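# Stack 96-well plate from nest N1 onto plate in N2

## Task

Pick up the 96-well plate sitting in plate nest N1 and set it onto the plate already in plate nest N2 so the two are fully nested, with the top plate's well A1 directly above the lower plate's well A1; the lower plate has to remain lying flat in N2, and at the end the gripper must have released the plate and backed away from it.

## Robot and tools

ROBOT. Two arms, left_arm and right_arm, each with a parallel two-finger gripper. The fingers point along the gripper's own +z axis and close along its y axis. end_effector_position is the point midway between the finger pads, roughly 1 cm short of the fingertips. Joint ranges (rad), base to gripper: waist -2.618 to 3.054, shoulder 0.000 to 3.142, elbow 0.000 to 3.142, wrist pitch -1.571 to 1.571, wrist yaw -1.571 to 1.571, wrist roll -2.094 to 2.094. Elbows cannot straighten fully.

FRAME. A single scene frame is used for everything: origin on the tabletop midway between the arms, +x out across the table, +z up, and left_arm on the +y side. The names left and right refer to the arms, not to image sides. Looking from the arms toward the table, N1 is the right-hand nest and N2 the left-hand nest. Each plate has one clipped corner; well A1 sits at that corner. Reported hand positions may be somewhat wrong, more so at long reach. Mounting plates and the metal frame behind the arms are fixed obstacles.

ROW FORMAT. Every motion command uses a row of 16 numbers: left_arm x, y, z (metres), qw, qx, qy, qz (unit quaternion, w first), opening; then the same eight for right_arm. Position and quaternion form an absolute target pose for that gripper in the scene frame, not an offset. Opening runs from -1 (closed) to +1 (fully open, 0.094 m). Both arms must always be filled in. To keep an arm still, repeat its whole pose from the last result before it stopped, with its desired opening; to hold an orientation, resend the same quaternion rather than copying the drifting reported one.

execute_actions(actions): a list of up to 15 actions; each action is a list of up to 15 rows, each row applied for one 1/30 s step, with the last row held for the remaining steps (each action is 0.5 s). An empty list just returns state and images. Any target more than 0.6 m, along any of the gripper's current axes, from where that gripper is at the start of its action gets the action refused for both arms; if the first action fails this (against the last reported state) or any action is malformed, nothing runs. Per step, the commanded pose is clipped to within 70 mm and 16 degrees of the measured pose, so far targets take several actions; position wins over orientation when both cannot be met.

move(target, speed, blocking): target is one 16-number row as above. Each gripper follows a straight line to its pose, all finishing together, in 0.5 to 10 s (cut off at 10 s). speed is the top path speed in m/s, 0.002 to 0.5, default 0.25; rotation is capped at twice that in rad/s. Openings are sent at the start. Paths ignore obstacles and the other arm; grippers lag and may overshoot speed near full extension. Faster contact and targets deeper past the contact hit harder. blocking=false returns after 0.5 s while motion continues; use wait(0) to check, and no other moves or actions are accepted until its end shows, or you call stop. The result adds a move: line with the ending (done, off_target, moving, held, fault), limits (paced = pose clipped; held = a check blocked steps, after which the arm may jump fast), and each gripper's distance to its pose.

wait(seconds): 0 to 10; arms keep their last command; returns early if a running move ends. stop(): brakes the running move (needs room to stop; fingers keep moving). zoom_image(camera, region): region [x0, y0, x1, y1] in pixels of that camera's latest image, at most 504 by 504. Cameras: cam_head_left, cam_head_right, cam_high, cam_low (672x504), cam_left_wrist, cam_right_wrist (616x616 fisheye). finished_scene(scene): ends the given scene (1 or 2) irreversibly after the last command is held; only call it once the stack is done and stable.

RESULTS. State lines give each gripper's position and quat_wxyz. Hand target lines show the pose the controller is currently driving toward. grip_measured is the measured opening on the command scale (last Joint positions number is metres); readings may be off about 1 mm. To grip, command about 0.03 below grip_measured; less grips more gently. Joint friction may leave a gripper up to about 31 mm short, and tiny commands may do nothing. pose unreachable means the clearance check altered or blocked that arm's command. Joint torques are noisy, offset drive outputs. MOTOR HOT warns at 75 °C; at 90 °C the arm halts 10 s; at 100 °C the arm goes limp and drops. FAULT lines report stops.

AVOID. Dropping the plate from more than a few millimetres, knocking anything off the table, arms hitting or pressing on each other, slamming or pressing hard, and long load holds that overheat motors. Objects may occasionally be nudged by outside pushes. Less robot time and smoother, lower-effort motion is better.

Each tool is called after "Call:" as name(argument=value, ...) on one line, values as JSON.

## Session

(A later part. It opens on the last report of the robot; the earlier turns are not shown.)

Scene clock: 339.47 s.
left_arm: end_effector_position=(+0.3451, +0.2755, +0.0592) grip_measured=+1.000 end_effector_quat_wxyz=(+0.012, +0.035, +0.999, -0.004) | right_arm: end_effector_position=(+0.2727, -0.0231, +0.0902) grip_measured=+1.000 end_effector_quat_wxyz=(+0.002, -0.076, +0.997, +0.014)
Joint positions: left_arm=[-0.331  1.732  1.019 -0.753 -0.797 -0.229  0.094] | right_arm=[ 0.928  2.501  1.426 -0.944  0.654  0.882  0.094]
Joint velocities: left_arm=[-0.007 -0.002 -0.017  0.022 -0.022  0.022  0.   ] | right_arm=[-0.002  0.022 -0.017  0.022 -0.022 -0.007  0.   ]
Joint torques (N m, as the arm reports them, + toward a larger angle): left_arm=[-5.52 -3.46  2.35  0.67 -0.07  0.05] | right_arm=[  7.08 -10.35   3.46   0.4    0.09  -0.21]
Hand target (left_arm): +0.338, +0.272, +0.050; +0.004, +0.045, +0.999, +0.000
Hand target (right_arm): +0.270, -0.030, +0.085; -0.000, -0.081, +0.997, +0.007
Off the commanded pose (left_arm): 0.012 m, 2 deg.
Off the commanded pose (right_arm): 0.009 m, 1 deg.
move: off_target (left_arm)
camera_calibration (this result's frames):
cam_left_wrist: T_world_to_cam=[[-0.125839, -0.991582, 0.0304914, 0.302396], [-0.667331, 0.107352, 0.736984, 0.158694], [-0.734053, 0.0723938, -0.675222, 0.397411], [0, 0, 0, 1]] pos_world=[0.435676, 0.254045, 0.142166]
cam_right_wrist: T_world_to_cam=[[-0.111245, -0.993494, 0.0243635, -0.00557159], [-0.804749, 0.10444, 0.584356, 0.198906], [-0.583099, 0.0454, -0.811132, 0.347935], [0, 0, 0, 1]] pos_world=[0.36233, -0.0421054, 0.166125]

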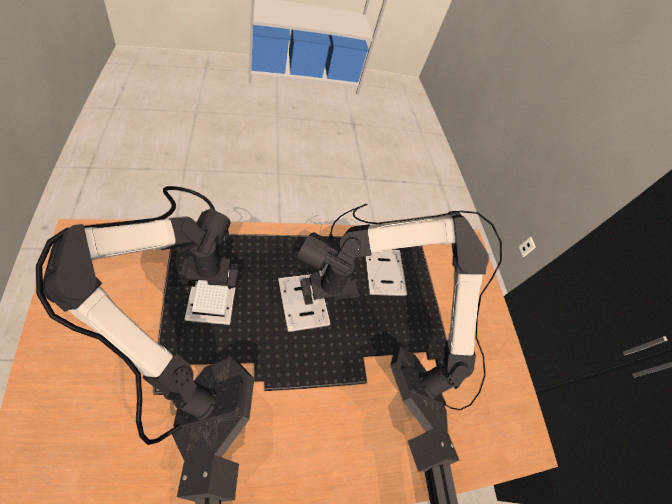

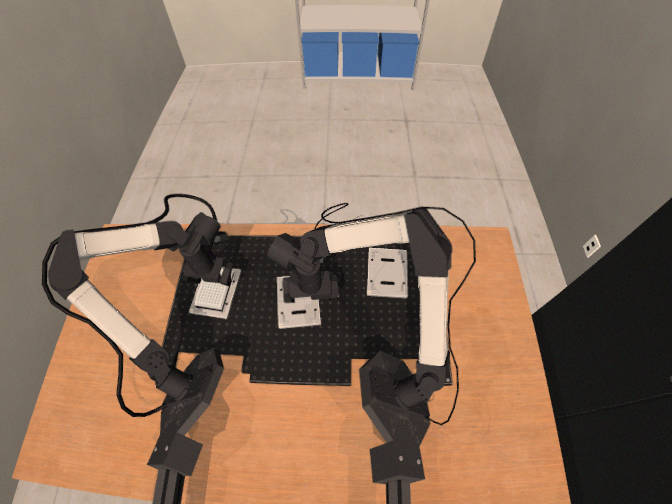

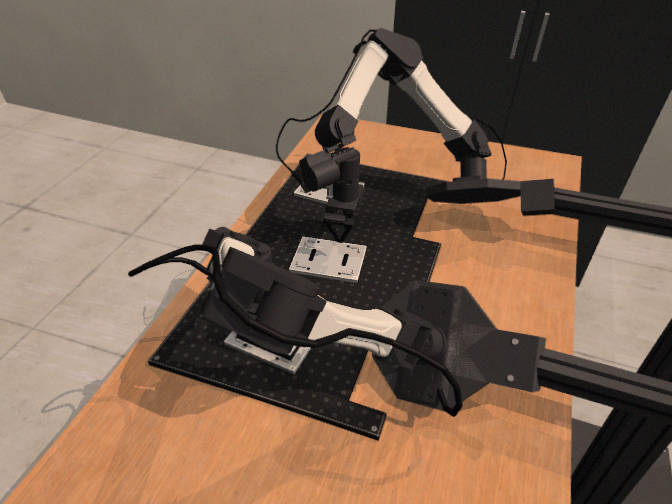

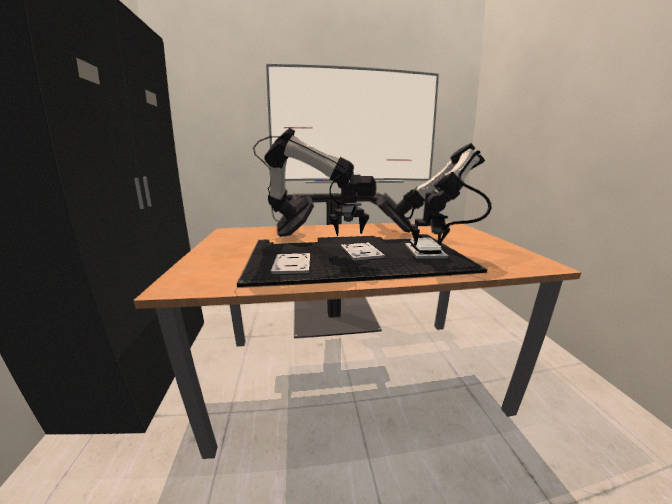

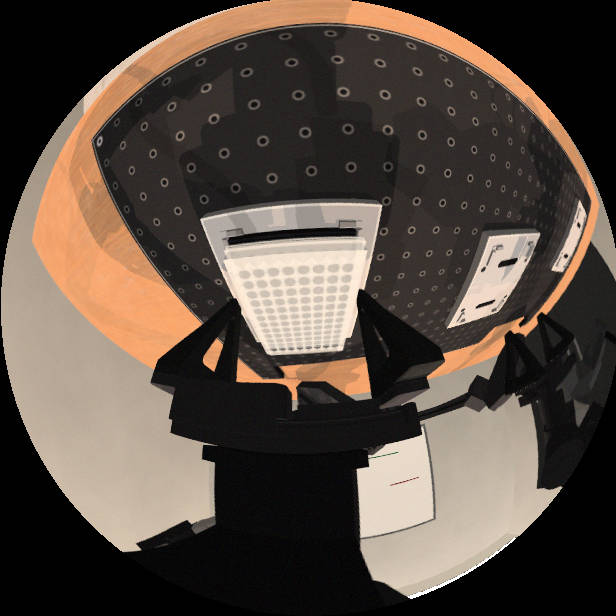

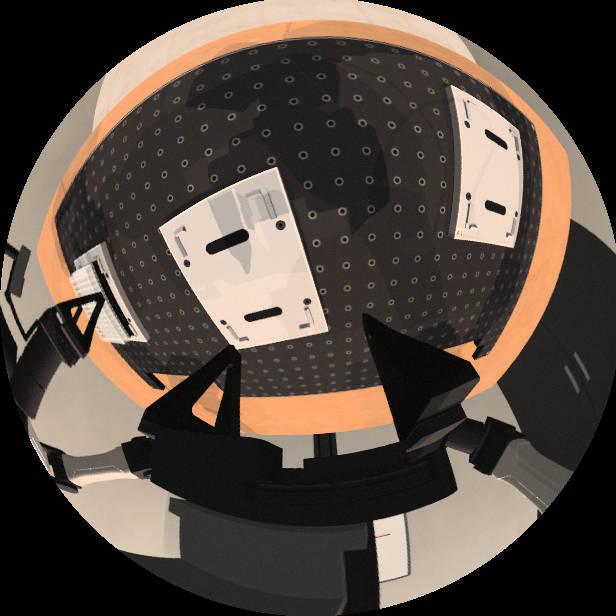

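Lower and slide toward the far end.

Call:
move(target=[0.340,0.272,0.046,0.004,0.045,0.999,0,1,0.27,-0.03,0.085,0,-0.081,0.997,0.007,1], speed=0.01)

Call:
move(target=[0.360,0.271,0.047,0.004,0.045,0.999,0,1,0.27,-0.03,0.085,0,-0.081,0.997,0.007,1], speed=0.015)

Call:
zoom_image(camera="cam_left_wrist", region=[200,190,400,370])

Scene clock: 346.23 s.
left_arm: end_effector_position=(+0.3487, +0.2767, +0.0572) grip_measured=+1.000 end_effector_quat_wxyz=(+0.017, +0.032, +0.999, -0.005) | right_arm: end_effector_position=(+0.2727, -0.0231, +0.0902) grip_measured=+1.000 end_effector_quat_wxyz=(+0.002, -0.076, +0.997, +0.014)
Joint positions: left_arm=[-0.321  1.732  1.019 -0.731 -0.797 -0.211  0.094] | right_arm=[ 0.928  2.501  1.426 -0.944  0.654  0.882  0.094]
Joint velocities: left_arm=[-0.002  0.007 -0.002 -0.022  0.022  0.007  0.   ] | right_arm=[-0.022  0.002  0.007 -0.066  0.007  0.007  0.   ]
Joint torques (N m, as the arm reports them, + toward a larger angle): left_arm=[-5.51 -3.    2.29  0.7  -0.06  0.06] | right_arm=[  7.08 -10.37   3.45   0.4    0.09  -0.21]
Hand target (left_arm): +0.340, +0.272, +0.047; +0.004, +0.045, +0.999, +0.000
Hand target (right_arm): +0.270, -0.030, +0.085; -0.000, -0.081, +0.997, +0.007
Off the commanded pose (left_arm): 0.015 m, 2 deg.
Off the commanded pose (right_arm): 0.009 m, 1 deg.
move: off_target (left_arm)
camera_calibration (this result's frames):
cam_left_wrist: T_world_to_cam=[[-0.121313, -0.992135, 0.0308555, 0.302725], [-0.673979, 0.105152, 0.731229, 0.16573], [-0.728722, 0.0679114, -0.681434, 0.398384], [0, 0, 0, 1]] pos_world=[0.438734, 0.255862, 0.140945]
cam_right_wrist: T_world_to_cam=[[-0.111245, -0.993494, 0.0243635, -0.00557159], [-0.804749, 0.10444, 0.584356, 0.198906], [-0.583099, 0.0454, -0.811132, 0.347935], [0, 0, 0, 1]] pos_world=[0.36233, -0.0421054, 0.166125]

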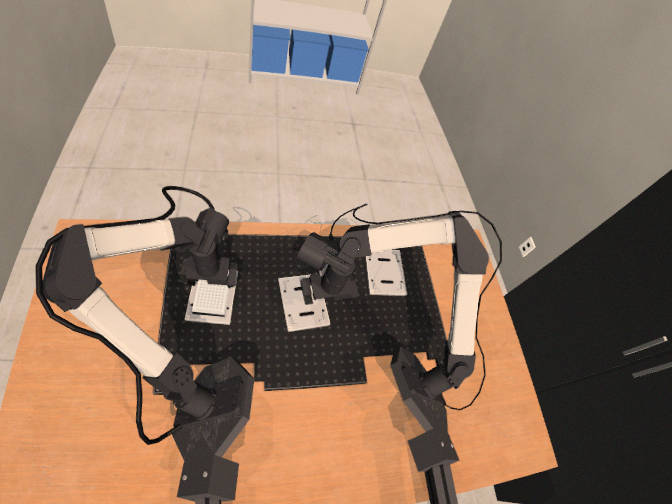

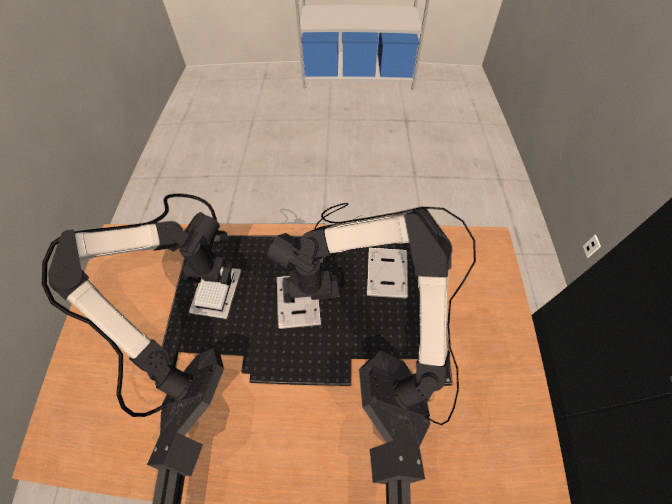

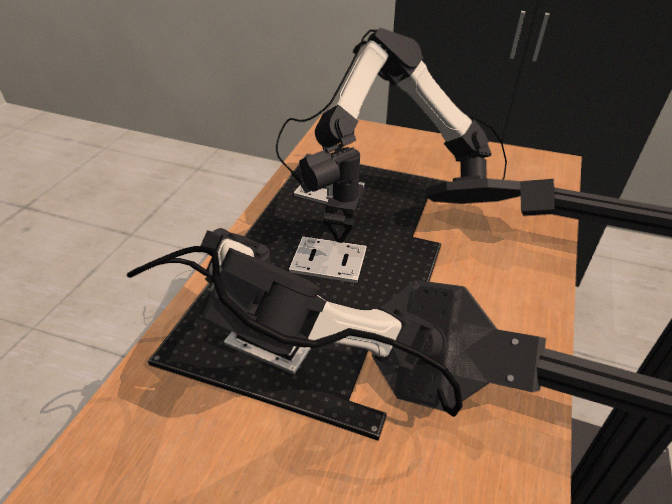

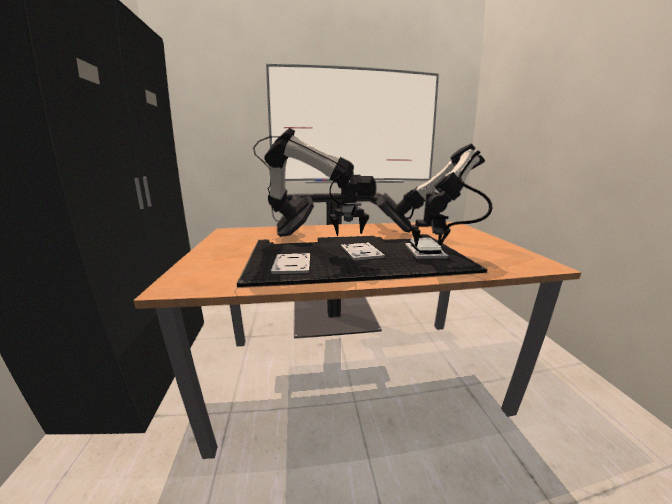

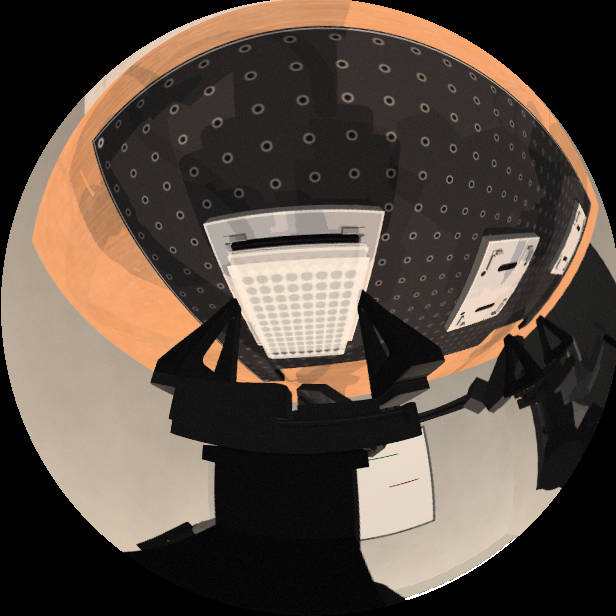

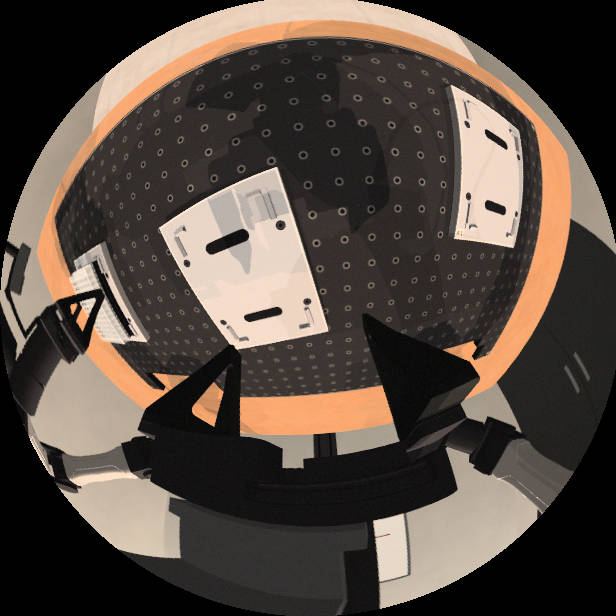

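Scene clock: 347.70 s.
left_arm: end_effector_position=(+0.3561, +0.2709, +0.0498) grip_measured=+1.000 end_effector_quat_wxyz=(+0.008, +0.041, +0.999, -0.002) | right_arm: end_effector_position=(+0.2727, -0.0231, +0.0902) grip_measured=+1.000 end_effector_quat_wxyz=(+0.002, -0.076, +0.997, +0.014)
Joint positions: left_arm=[-0.312  1.791  1.063 -0.731 -0.797 -0.198  0.094] | right_arm=[ 0.928  2.501  1.426 -0.944  0.654  0.882  0.094]
Joint velocities: left_arm=[ 0.002 -0.017  0.002 -0.051 -0.081  0.007  0.   ] | right_arm=[-0.007 -0.012  0.007 -0.081 -0.022  0.007  0.   ]
Joint torques (N m, as the arm reports them, + toward a larger angle): left_arm=[-5.89 -3.82  5.81  0.32 -0.05  0.05] | right_arm=[  7.08 -10.37   3.45   0.4    0.09  -0.21]
Hand target (left_arm): +0.360, +0.271, +0.047; +0.004, +0.045, +0.999, +0.000
Hand target (right_arm): +0.270, -0.030, +0.085; -0.000, -0.081, +0.997, +0.007
Off the commanded pose (left_arm): 0.005 m, 1 deg.
Off the commanded pose (right_arm): 0.009 m, 1 deg.
move: done
camera_calibration (this result's frames):
cam_left_wrist: T_world_to_cam=[[-0.138722, -0.989971, 0.0267231, 0.303829], [-0.659787, 0.11251, 0.742982, 0.169083], [-0.738537, 0.0854367, -0.668777, 0.397232], [0, 0, 0, 1]] pos_world=[0.447078, 0.24782, 0.131915]
cam_right_wrist: T_world_to_cam=[[-0.111245, -0.993494, 0.0243635, -0.00557159], [-0.804749, 0.10444, 0.584356, 0.198906], [-0.583099, 0.0454, -0.811132, 0.347935], [0, 0, 0, 1]] pos_world=[0.36233, -0.0421054, 0.166125]

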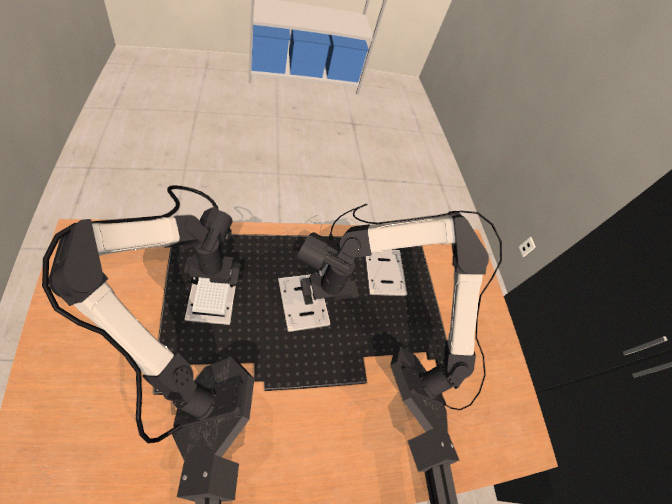

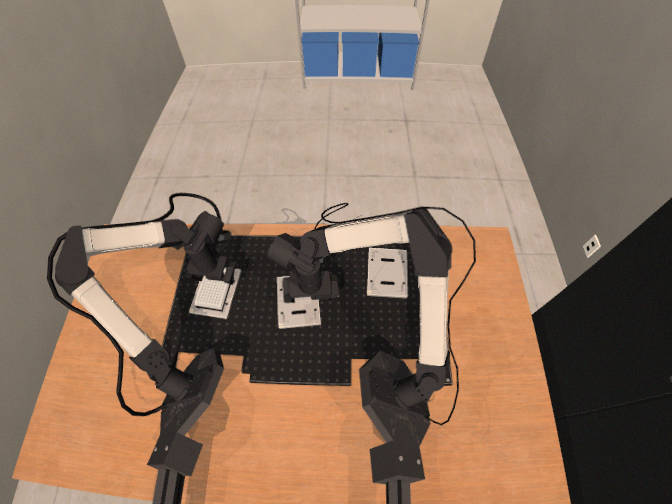

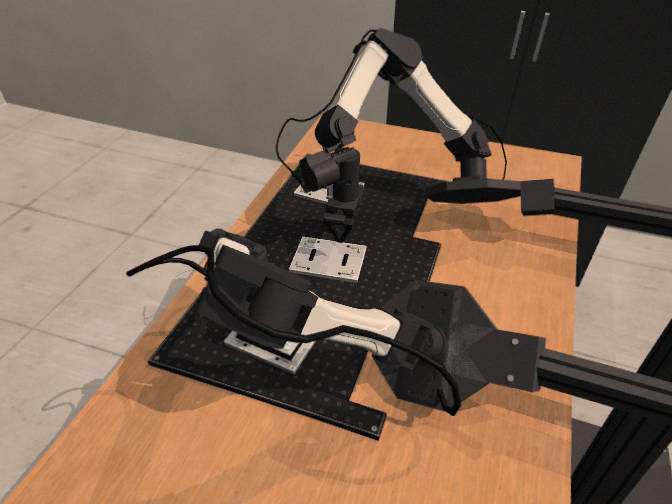

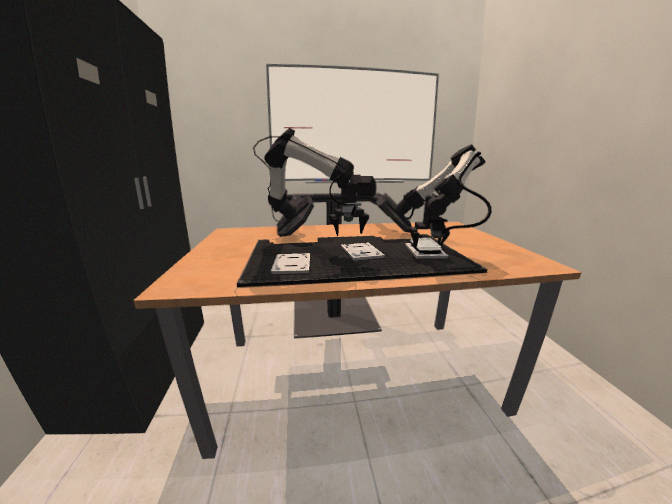

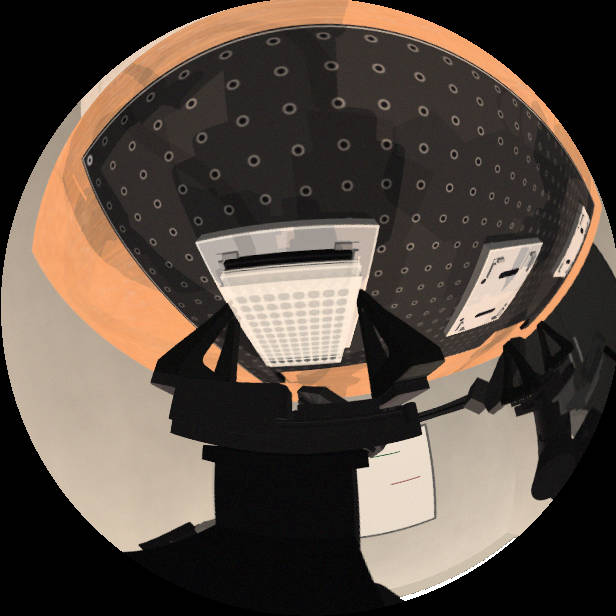

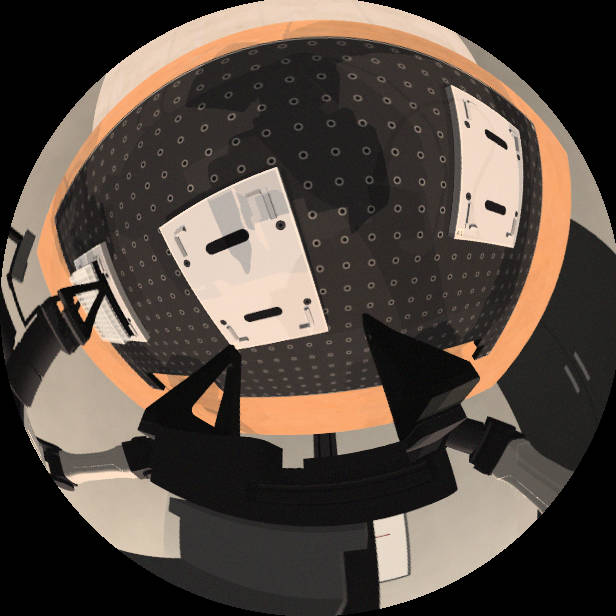

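Region (200, 190, 400, 370) of cam_left_wrist's 616x616 image, scaled by 2.520, with more detail than that image has; it fills the top 454 rows of this view, and the rest is white.

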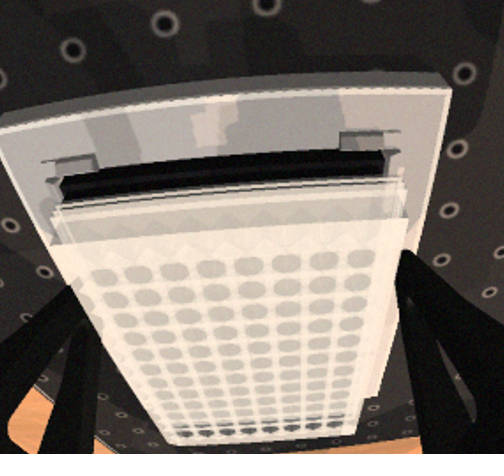

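Call:
move(target=[0.364,0.2755,0.051,0.004,0.045,0.999,0,1,0.27,-0.03,0.085,0,-0.081,0.997,0.007,1], speed=0.01)

Call:
zoom_image(camera="cam_left_wrist", region=[200,190,400,370])

Scene clock: 352.13 s.
left_arm: end_effector_position=(+0.3617, +0.2737, +0.0523) grip_measured=+1.000 end_effector_quat_wxyz=(+0.010, +0.039, +0.999, -0.002) | right_arm: end_effector_position=(+0.2727, -0.0231, +0.0902) grip_measured=+1.000 end_effector_quat_wxyz=(+0.002, -0.076, +0.997, +0.014)
Joint positions: left_arm=[-0.308  1.791  1.086 -0.743 -0.797 -0.193  0.094] | right_arm=[ 0.928  2.501  1.426 -0.944  0.654  0.882  0.094]
Joint velocities: left_arm=[-0.002 -0.022  0.007 -0.051 -0.037 -0.051  0.   ] | right_arm=[-0.007 -0.012 -0.017 -0.037 -0.051  0.022  0.   ]
Joint torques (N m, as the arm reports them, + toward a larger angle): left_arm=[-5.95 -4.35  5.74  0.22 -0.05  0.04] | right_arm=[  7.08 -10.36   3.45   0.4    0.09  -0.21]
Hand target (left_arm): +0.364, +0.276, +0.051; +0.004, +0.045, +0.999, +0.000
Hand target (right_arm): +0.270, -0.030, +0.085; -0.000, -0.081, +0.997, +0.007
Off the commanded pose (left_arm): 0.003 m, 1 deg.
Off the commanded pose (right_arm): 0.009 m, 1 deg.
move: done
camera_calibration (this result's frames):
cam_left_wrist: T_world_to_cam=[[-0.133829, -0.990637, 0.026997, 0.305756], [-0.663625, 0.109817, 0.739961, 0.17289], [-0.735997, 0.0811124, -0.672108, 0.403293], [0, 0, 0, 1]] pos_world=[0.452476, 0.251195, 0.13487]
cam_right_wrist: T_world_to_cam=[[-0.111245, -0.993494, 0.0243635, -0.00557159], [-0.804749, 0.10444, 0.584356, 0.198906], [-0.583099, 0.0454, -0.811132, 0.347935], [0, 0, 0, 1]] pos_world=[0.36233, -0.0421054, 0.166125]

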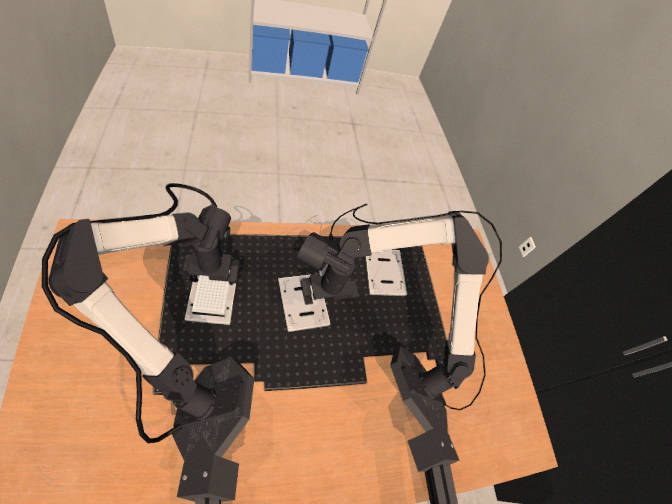

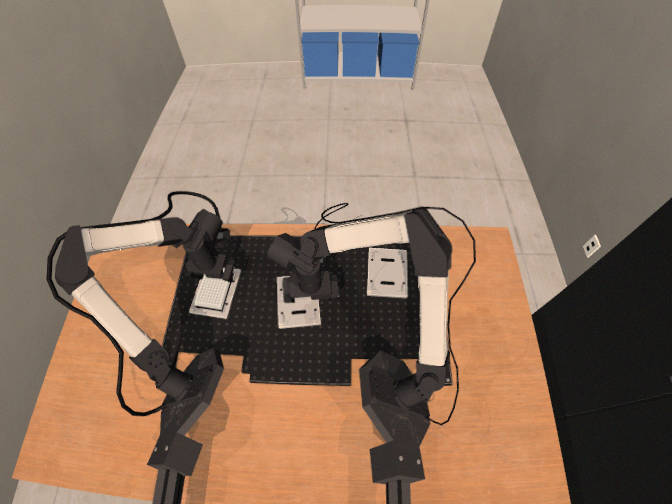

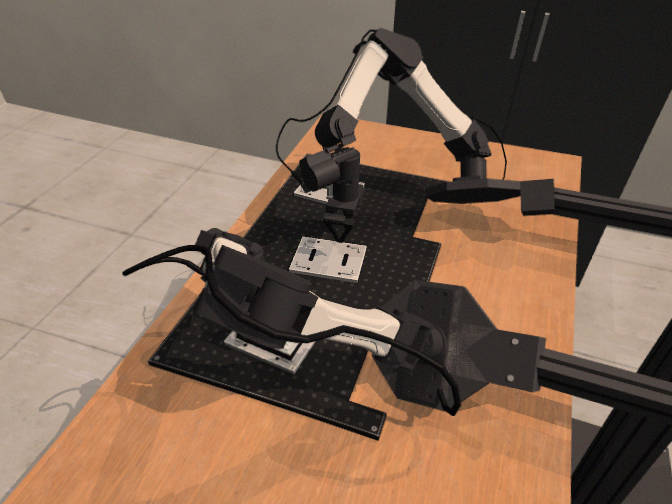

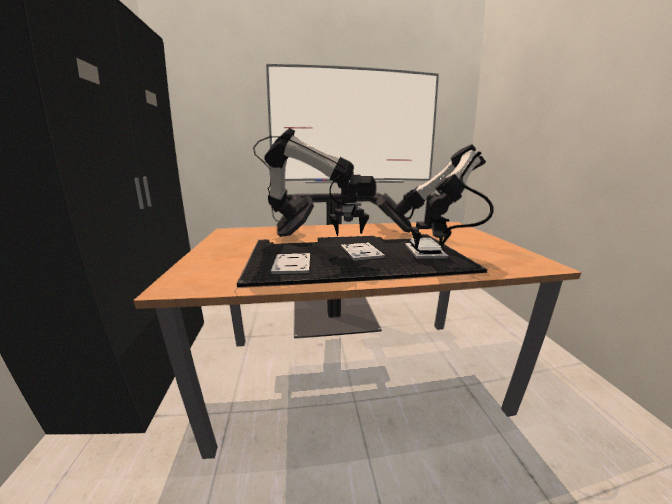

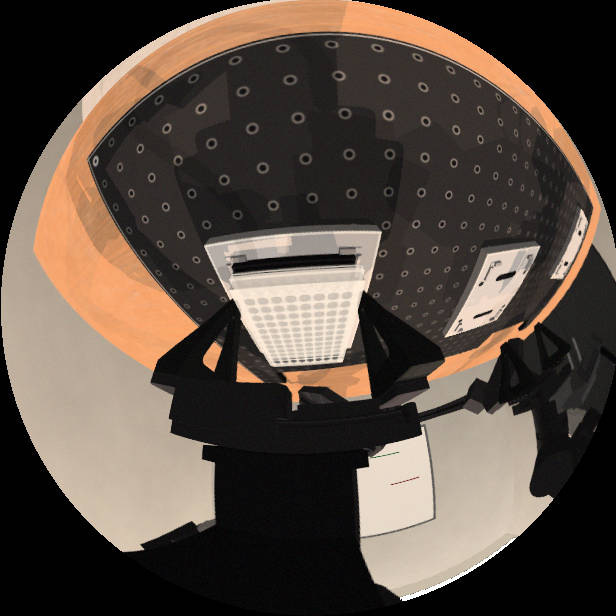

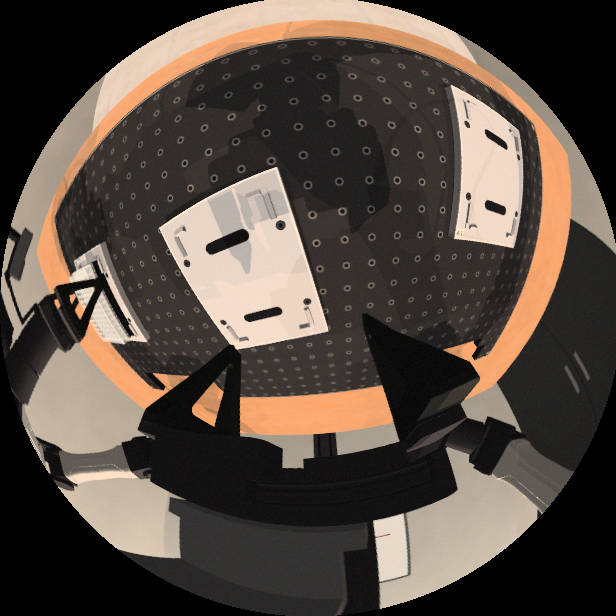

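Region (200, 190, 400, 370) of cam_left_wrist's 616x616 image, scaled by 2.520, with more detail than that image has; it fills the top 454 rows of this view, and the rest is white.

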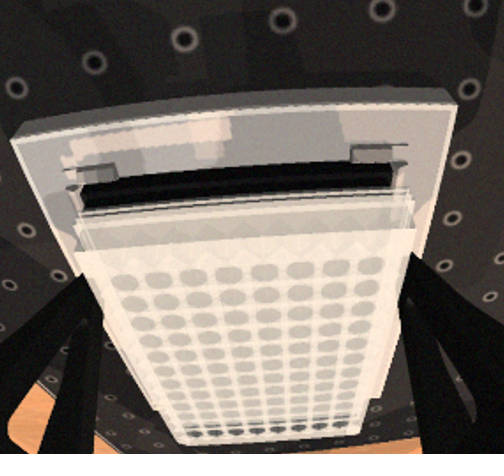

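Call:
execute_actions(actions=[[[0.364,0.2755,0.051,0.004,0.045,0.999,0,0.9,0.27,-0.03,0.085,0,-0.081,0.997,0.007,1]],[[0.364,0.2755,0.051,0.004,0.045,0.999,0,0.84,0.27,-0.03,0.085,0,-0.081,0.997,0.007,1]]])

Call:
zoom_image(camera="cam_left_wrist", region=[200,190,400,370])

Scene clock: 356.27 s.
left_arm: end_effector_position=(+0.3613, +0.2738, +0.0523) grip_measured=+0.843 end_effector_quat_wxyz=(+0.010, +0.040, +0.999, -0.002) | right_arm: end_effector_position=(+0.2727, -0.0231, +0.0902) grip_measured=+1.000 end_effector_quat_wxyz=(+0.002, -0.076, +0.997, +0.014)
Joint positions: left_arm=[-0.308  1.791  1.086 -0.745 -0.797 -0.192  0.087] | right_arm=[ 0.928  2.501  1.426 -0.944  0.654  0.882  0.094]
Joint velocities: left_arm=[-0.002  0.002 -0.007  0.051 -0.022 -0.007 -0.001] | right_arm=[ 0.002  0.012 -0.007  0.037  0.037 -0.022  0.   ]
Joint torques (N m, as the arm reports them, + toward a larger angle): left_arm=[-5.95 -4.32  5.76  0.2  -0.04  0.06] | right_arm=[  7.08 -10.35   3.45   0.39   0.09  -0.21]
Hand target (left_arm): +0.364, +0.276, +0.051; +0.004, +0.045, +0.999, +0.000
Hand target (right_arm): +0.270, -0.030, +0.085; -0.000, -0.081, +0.997, +0.007
Off the commanded pose (left_arm): 0.003 m, 1 deg.
Off the commanded pose (right_arm): 0.009 m, 1 deg.
camera_calibration (this result's frames):
cam_left_wrist: T_world_to_cam=[[-0.136164, -0.990326, 0.0267322, 0.306589], [-0.662228, 0.111055, 0.741027, 0.1717], [-0.736827, 0.0831983, -0.670943, 0.40263], [0, 0, 0, 1]] pos_world=[0.452119, 0.251057, 0.134711]
cam_right_wrist: T_world_to_cam=[[-0.111245, -0.993494, 0.0243635, -0.00557159], [-0.804749, 0.10444, 0.584356, 0.198906], [-0.583099, 0.0454, -0.811132, 0.347935], [0, 0, 0, 1]] pos_world=[0.36233, -0.0421054, 0.166125]

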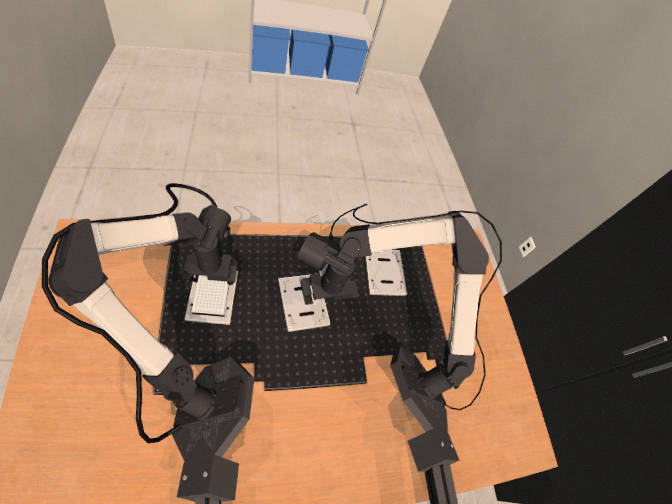

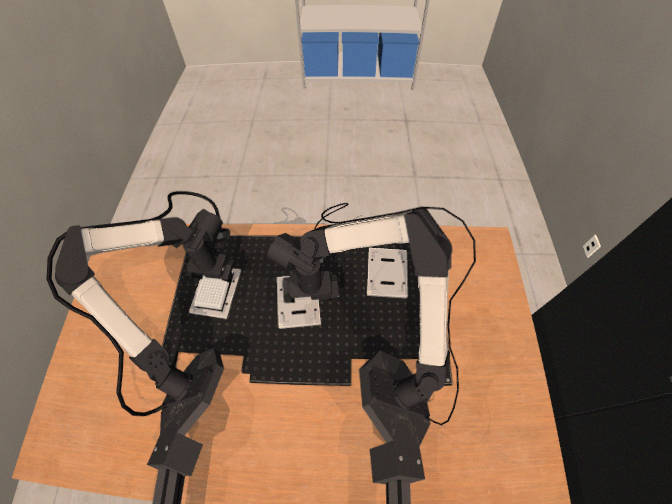

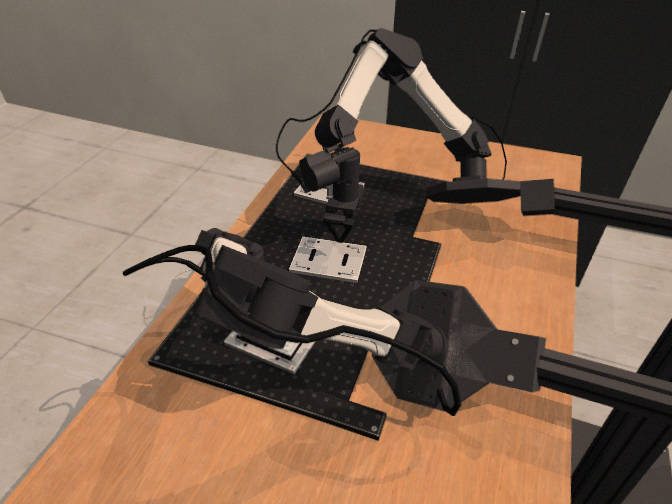

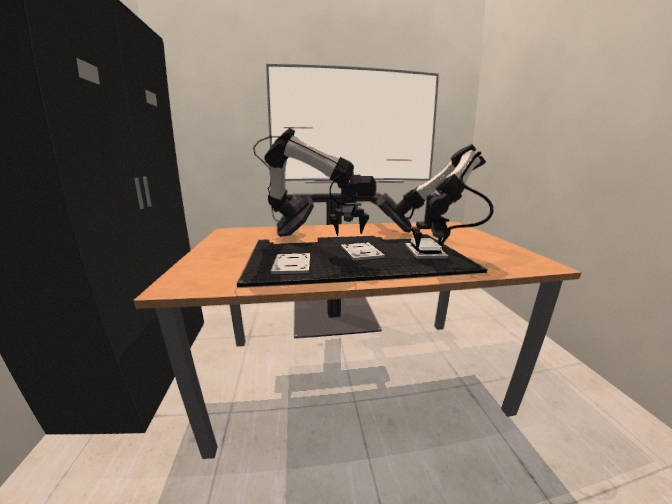

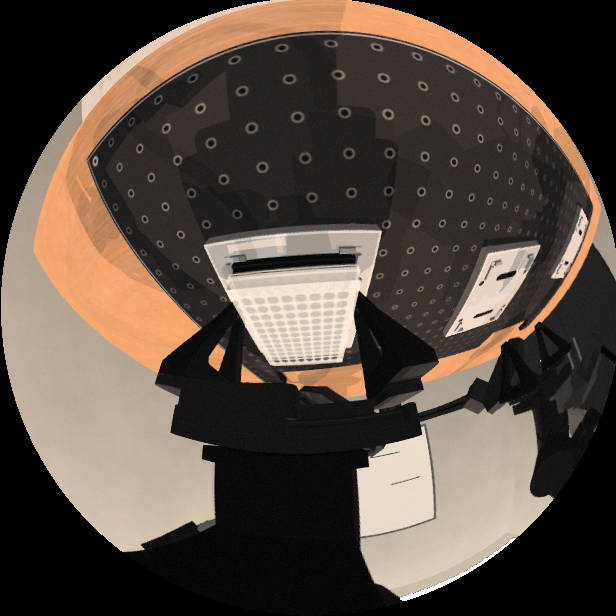

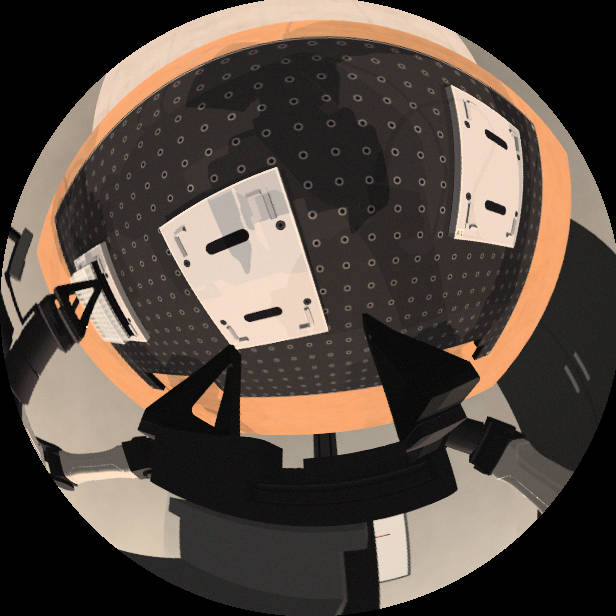

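Region (200, 190, 400, 370) of cam_left_wrist's 616x616 image, scaled by 2.520, with more detail than that image has; it fills the top 454 rows of this view, and the rest is white.

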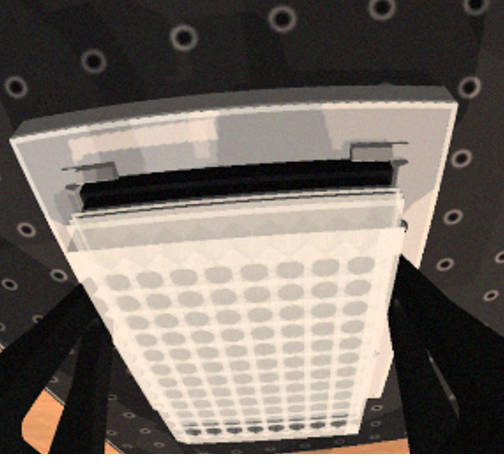

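Call:
execute_actions(actions=[[[0.364,0.2755,0.051,0.004,0.045,0.999,0,1,0.27,-0.03,0.085,0,-0.081,0.997,0.007,1]]])

Call:
zoom_image(camera="cam_left_wrist", region=[200,190,400,370])

Call:
zoom_image(camera="cam_head_left", region=[170,250,260,335])

Call:
zoom_image(camera="cam_right_wrist", region=[50,235,165,350])

Scene clock: 361.57 s.
left_arm: end_effector_position=(+0.3613, +0.2738, +0.0523) grip_measured=+1.000 end_effector_quat_wxyz=(+0.010, +0.040, +0.999, -0.002) | right_arm: end_effector_position=(+0.2727, -0.0231, +0.0902) grip_measured=+1.000 end_effector_quat_wxyz=(+0.002, -0.076, +0.997, +0.014)
Joint positions: left_arm=[-0.308  1.791  1.086 -0.745 -0.797 -0.192  0.094] | right_arm=[ 0.928  2.501  1.426 -0.944  0.654  0.882  0.094]
Joint velocities: left_arm=[-0.017  0.002  0.002 -0.007  0.037  0.007  0.   ] | right_arm=[ 0.012  0.007 -0.002 -0.081  0.037 -0.007  0.   ]
Joint torques (N m, as the arm reports them, + toward a larger angle): left_arm=[-5.94 -4.3   5.77  0.19 -0.04  0.06] | right_arm=[  7.08 -10.37   3.45   0.4    0.09  -0.21]
Hand target (left_arm): +0.364, +0.276, +0.051; +0.004, +0.045, +0.999, +0.000
Hand target (right_arm): +0.270, -0.030, +0.085; -0.000, -0.081, +0.997, +0.007
Off the commanded pose (left_arm): 0.003 m, 1 deg.
Off the commanded pose (right_arm): 0.009 m, 1 deg.
camera_calibration (this result's frames):
cam_left_wrist: T_world_to_cam=[[-0.136164, -0.990326, 0.0267322, 0.306589], [-0.662228, 0.111055, 0.741027, 0.1717], [-0.736827, 0.0831983, -0.670943, 0.40263], [0, 0, 0, 1]] pos_world=[0.452119, 0.251057, 0.134711]
cam_right_wrist: T_world_to_cam=[[-0.111245, -0.993494, 0.0243635, -0.00557159], [-0.804749, 0.10444, 0.584356, 0.198906], [-0.583099, 0.0454, -0.811132, 0.347935], [0, 0, 0, 1]] pos_world=[0.36233, -0.0421054, 0.166125]

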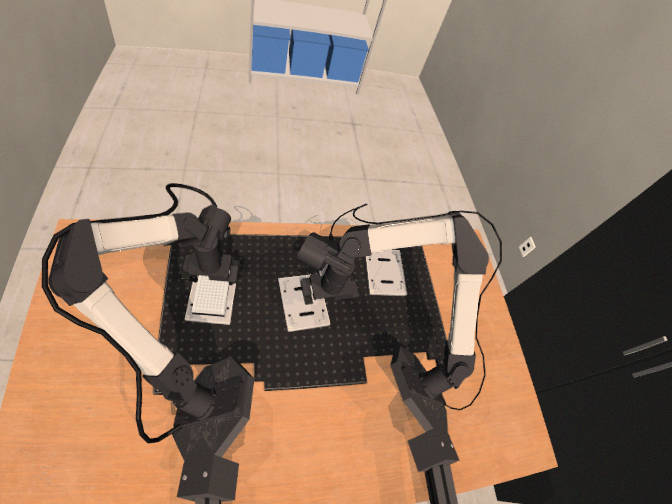

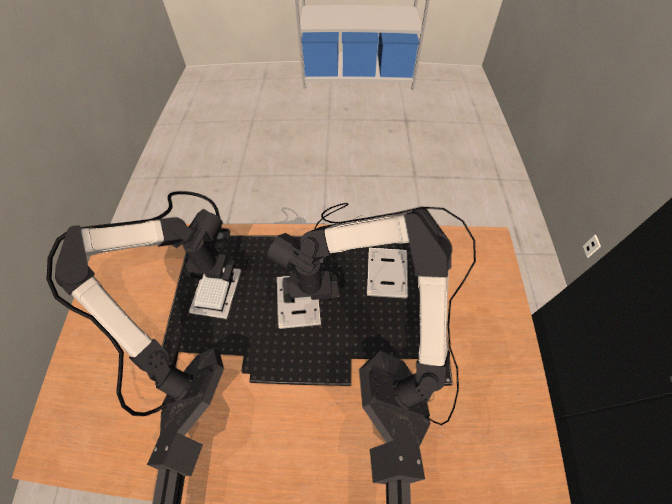

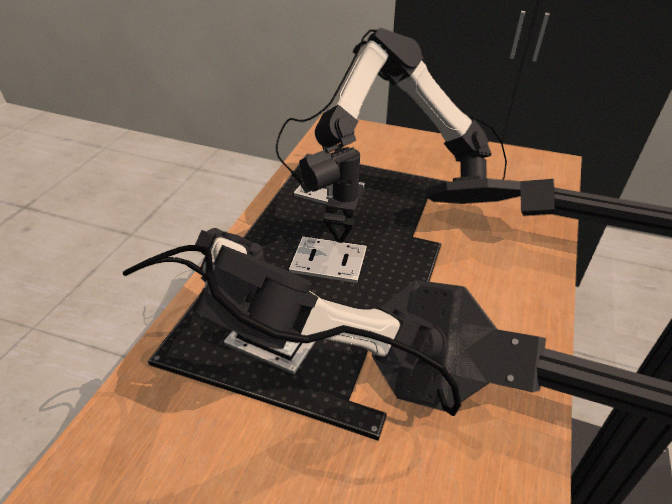

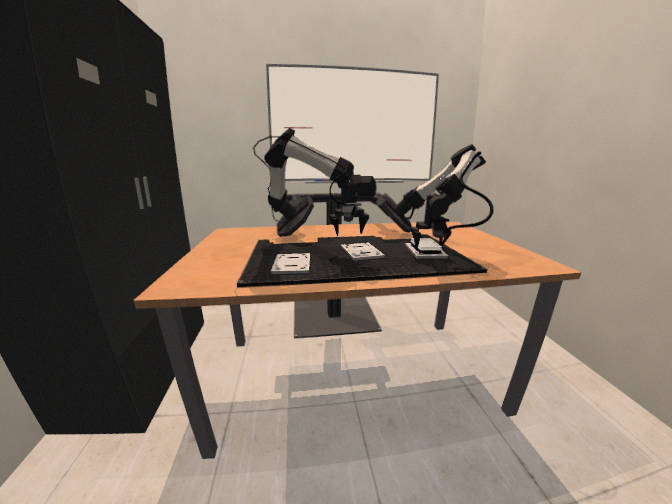

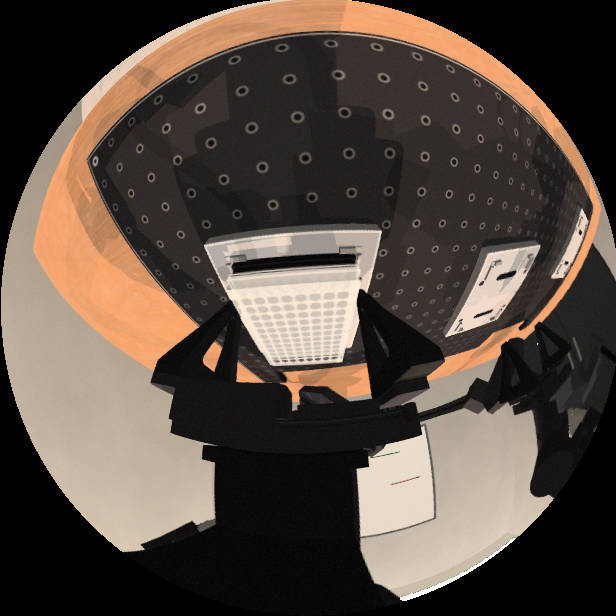

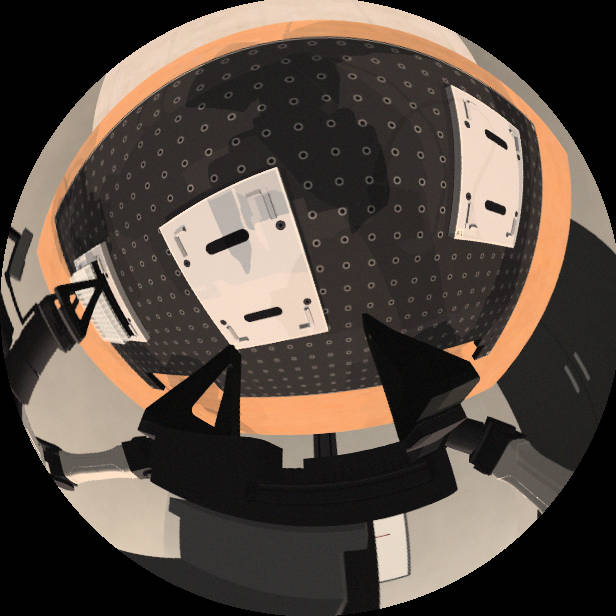

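Region (200, 190, 400, 370) of cam_left_wrist's 616x616 image, scaled by 2.520, with more detail than that image has; it fills the top 454 rows of this view, and the rest is white.

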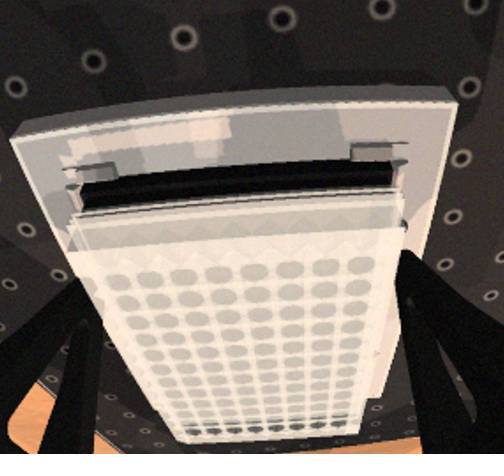

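Region (170, 250, 260, 335) of cam_head_left's 672x504 image, scaled by 5.600, with more detail than that image has.

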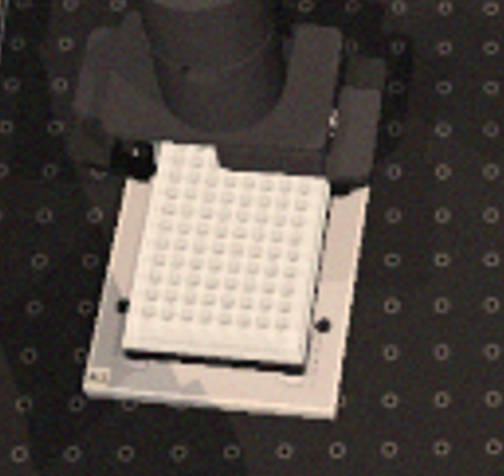

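Region (50, 235, 165, 350) of cam_right_wrist's 616x616 image, scaled by 4.383, with more detail than that image has.

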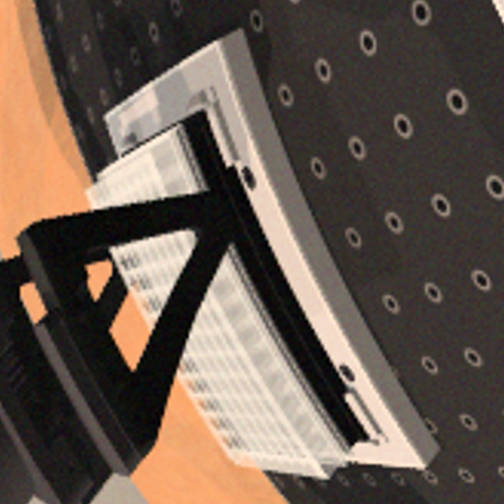

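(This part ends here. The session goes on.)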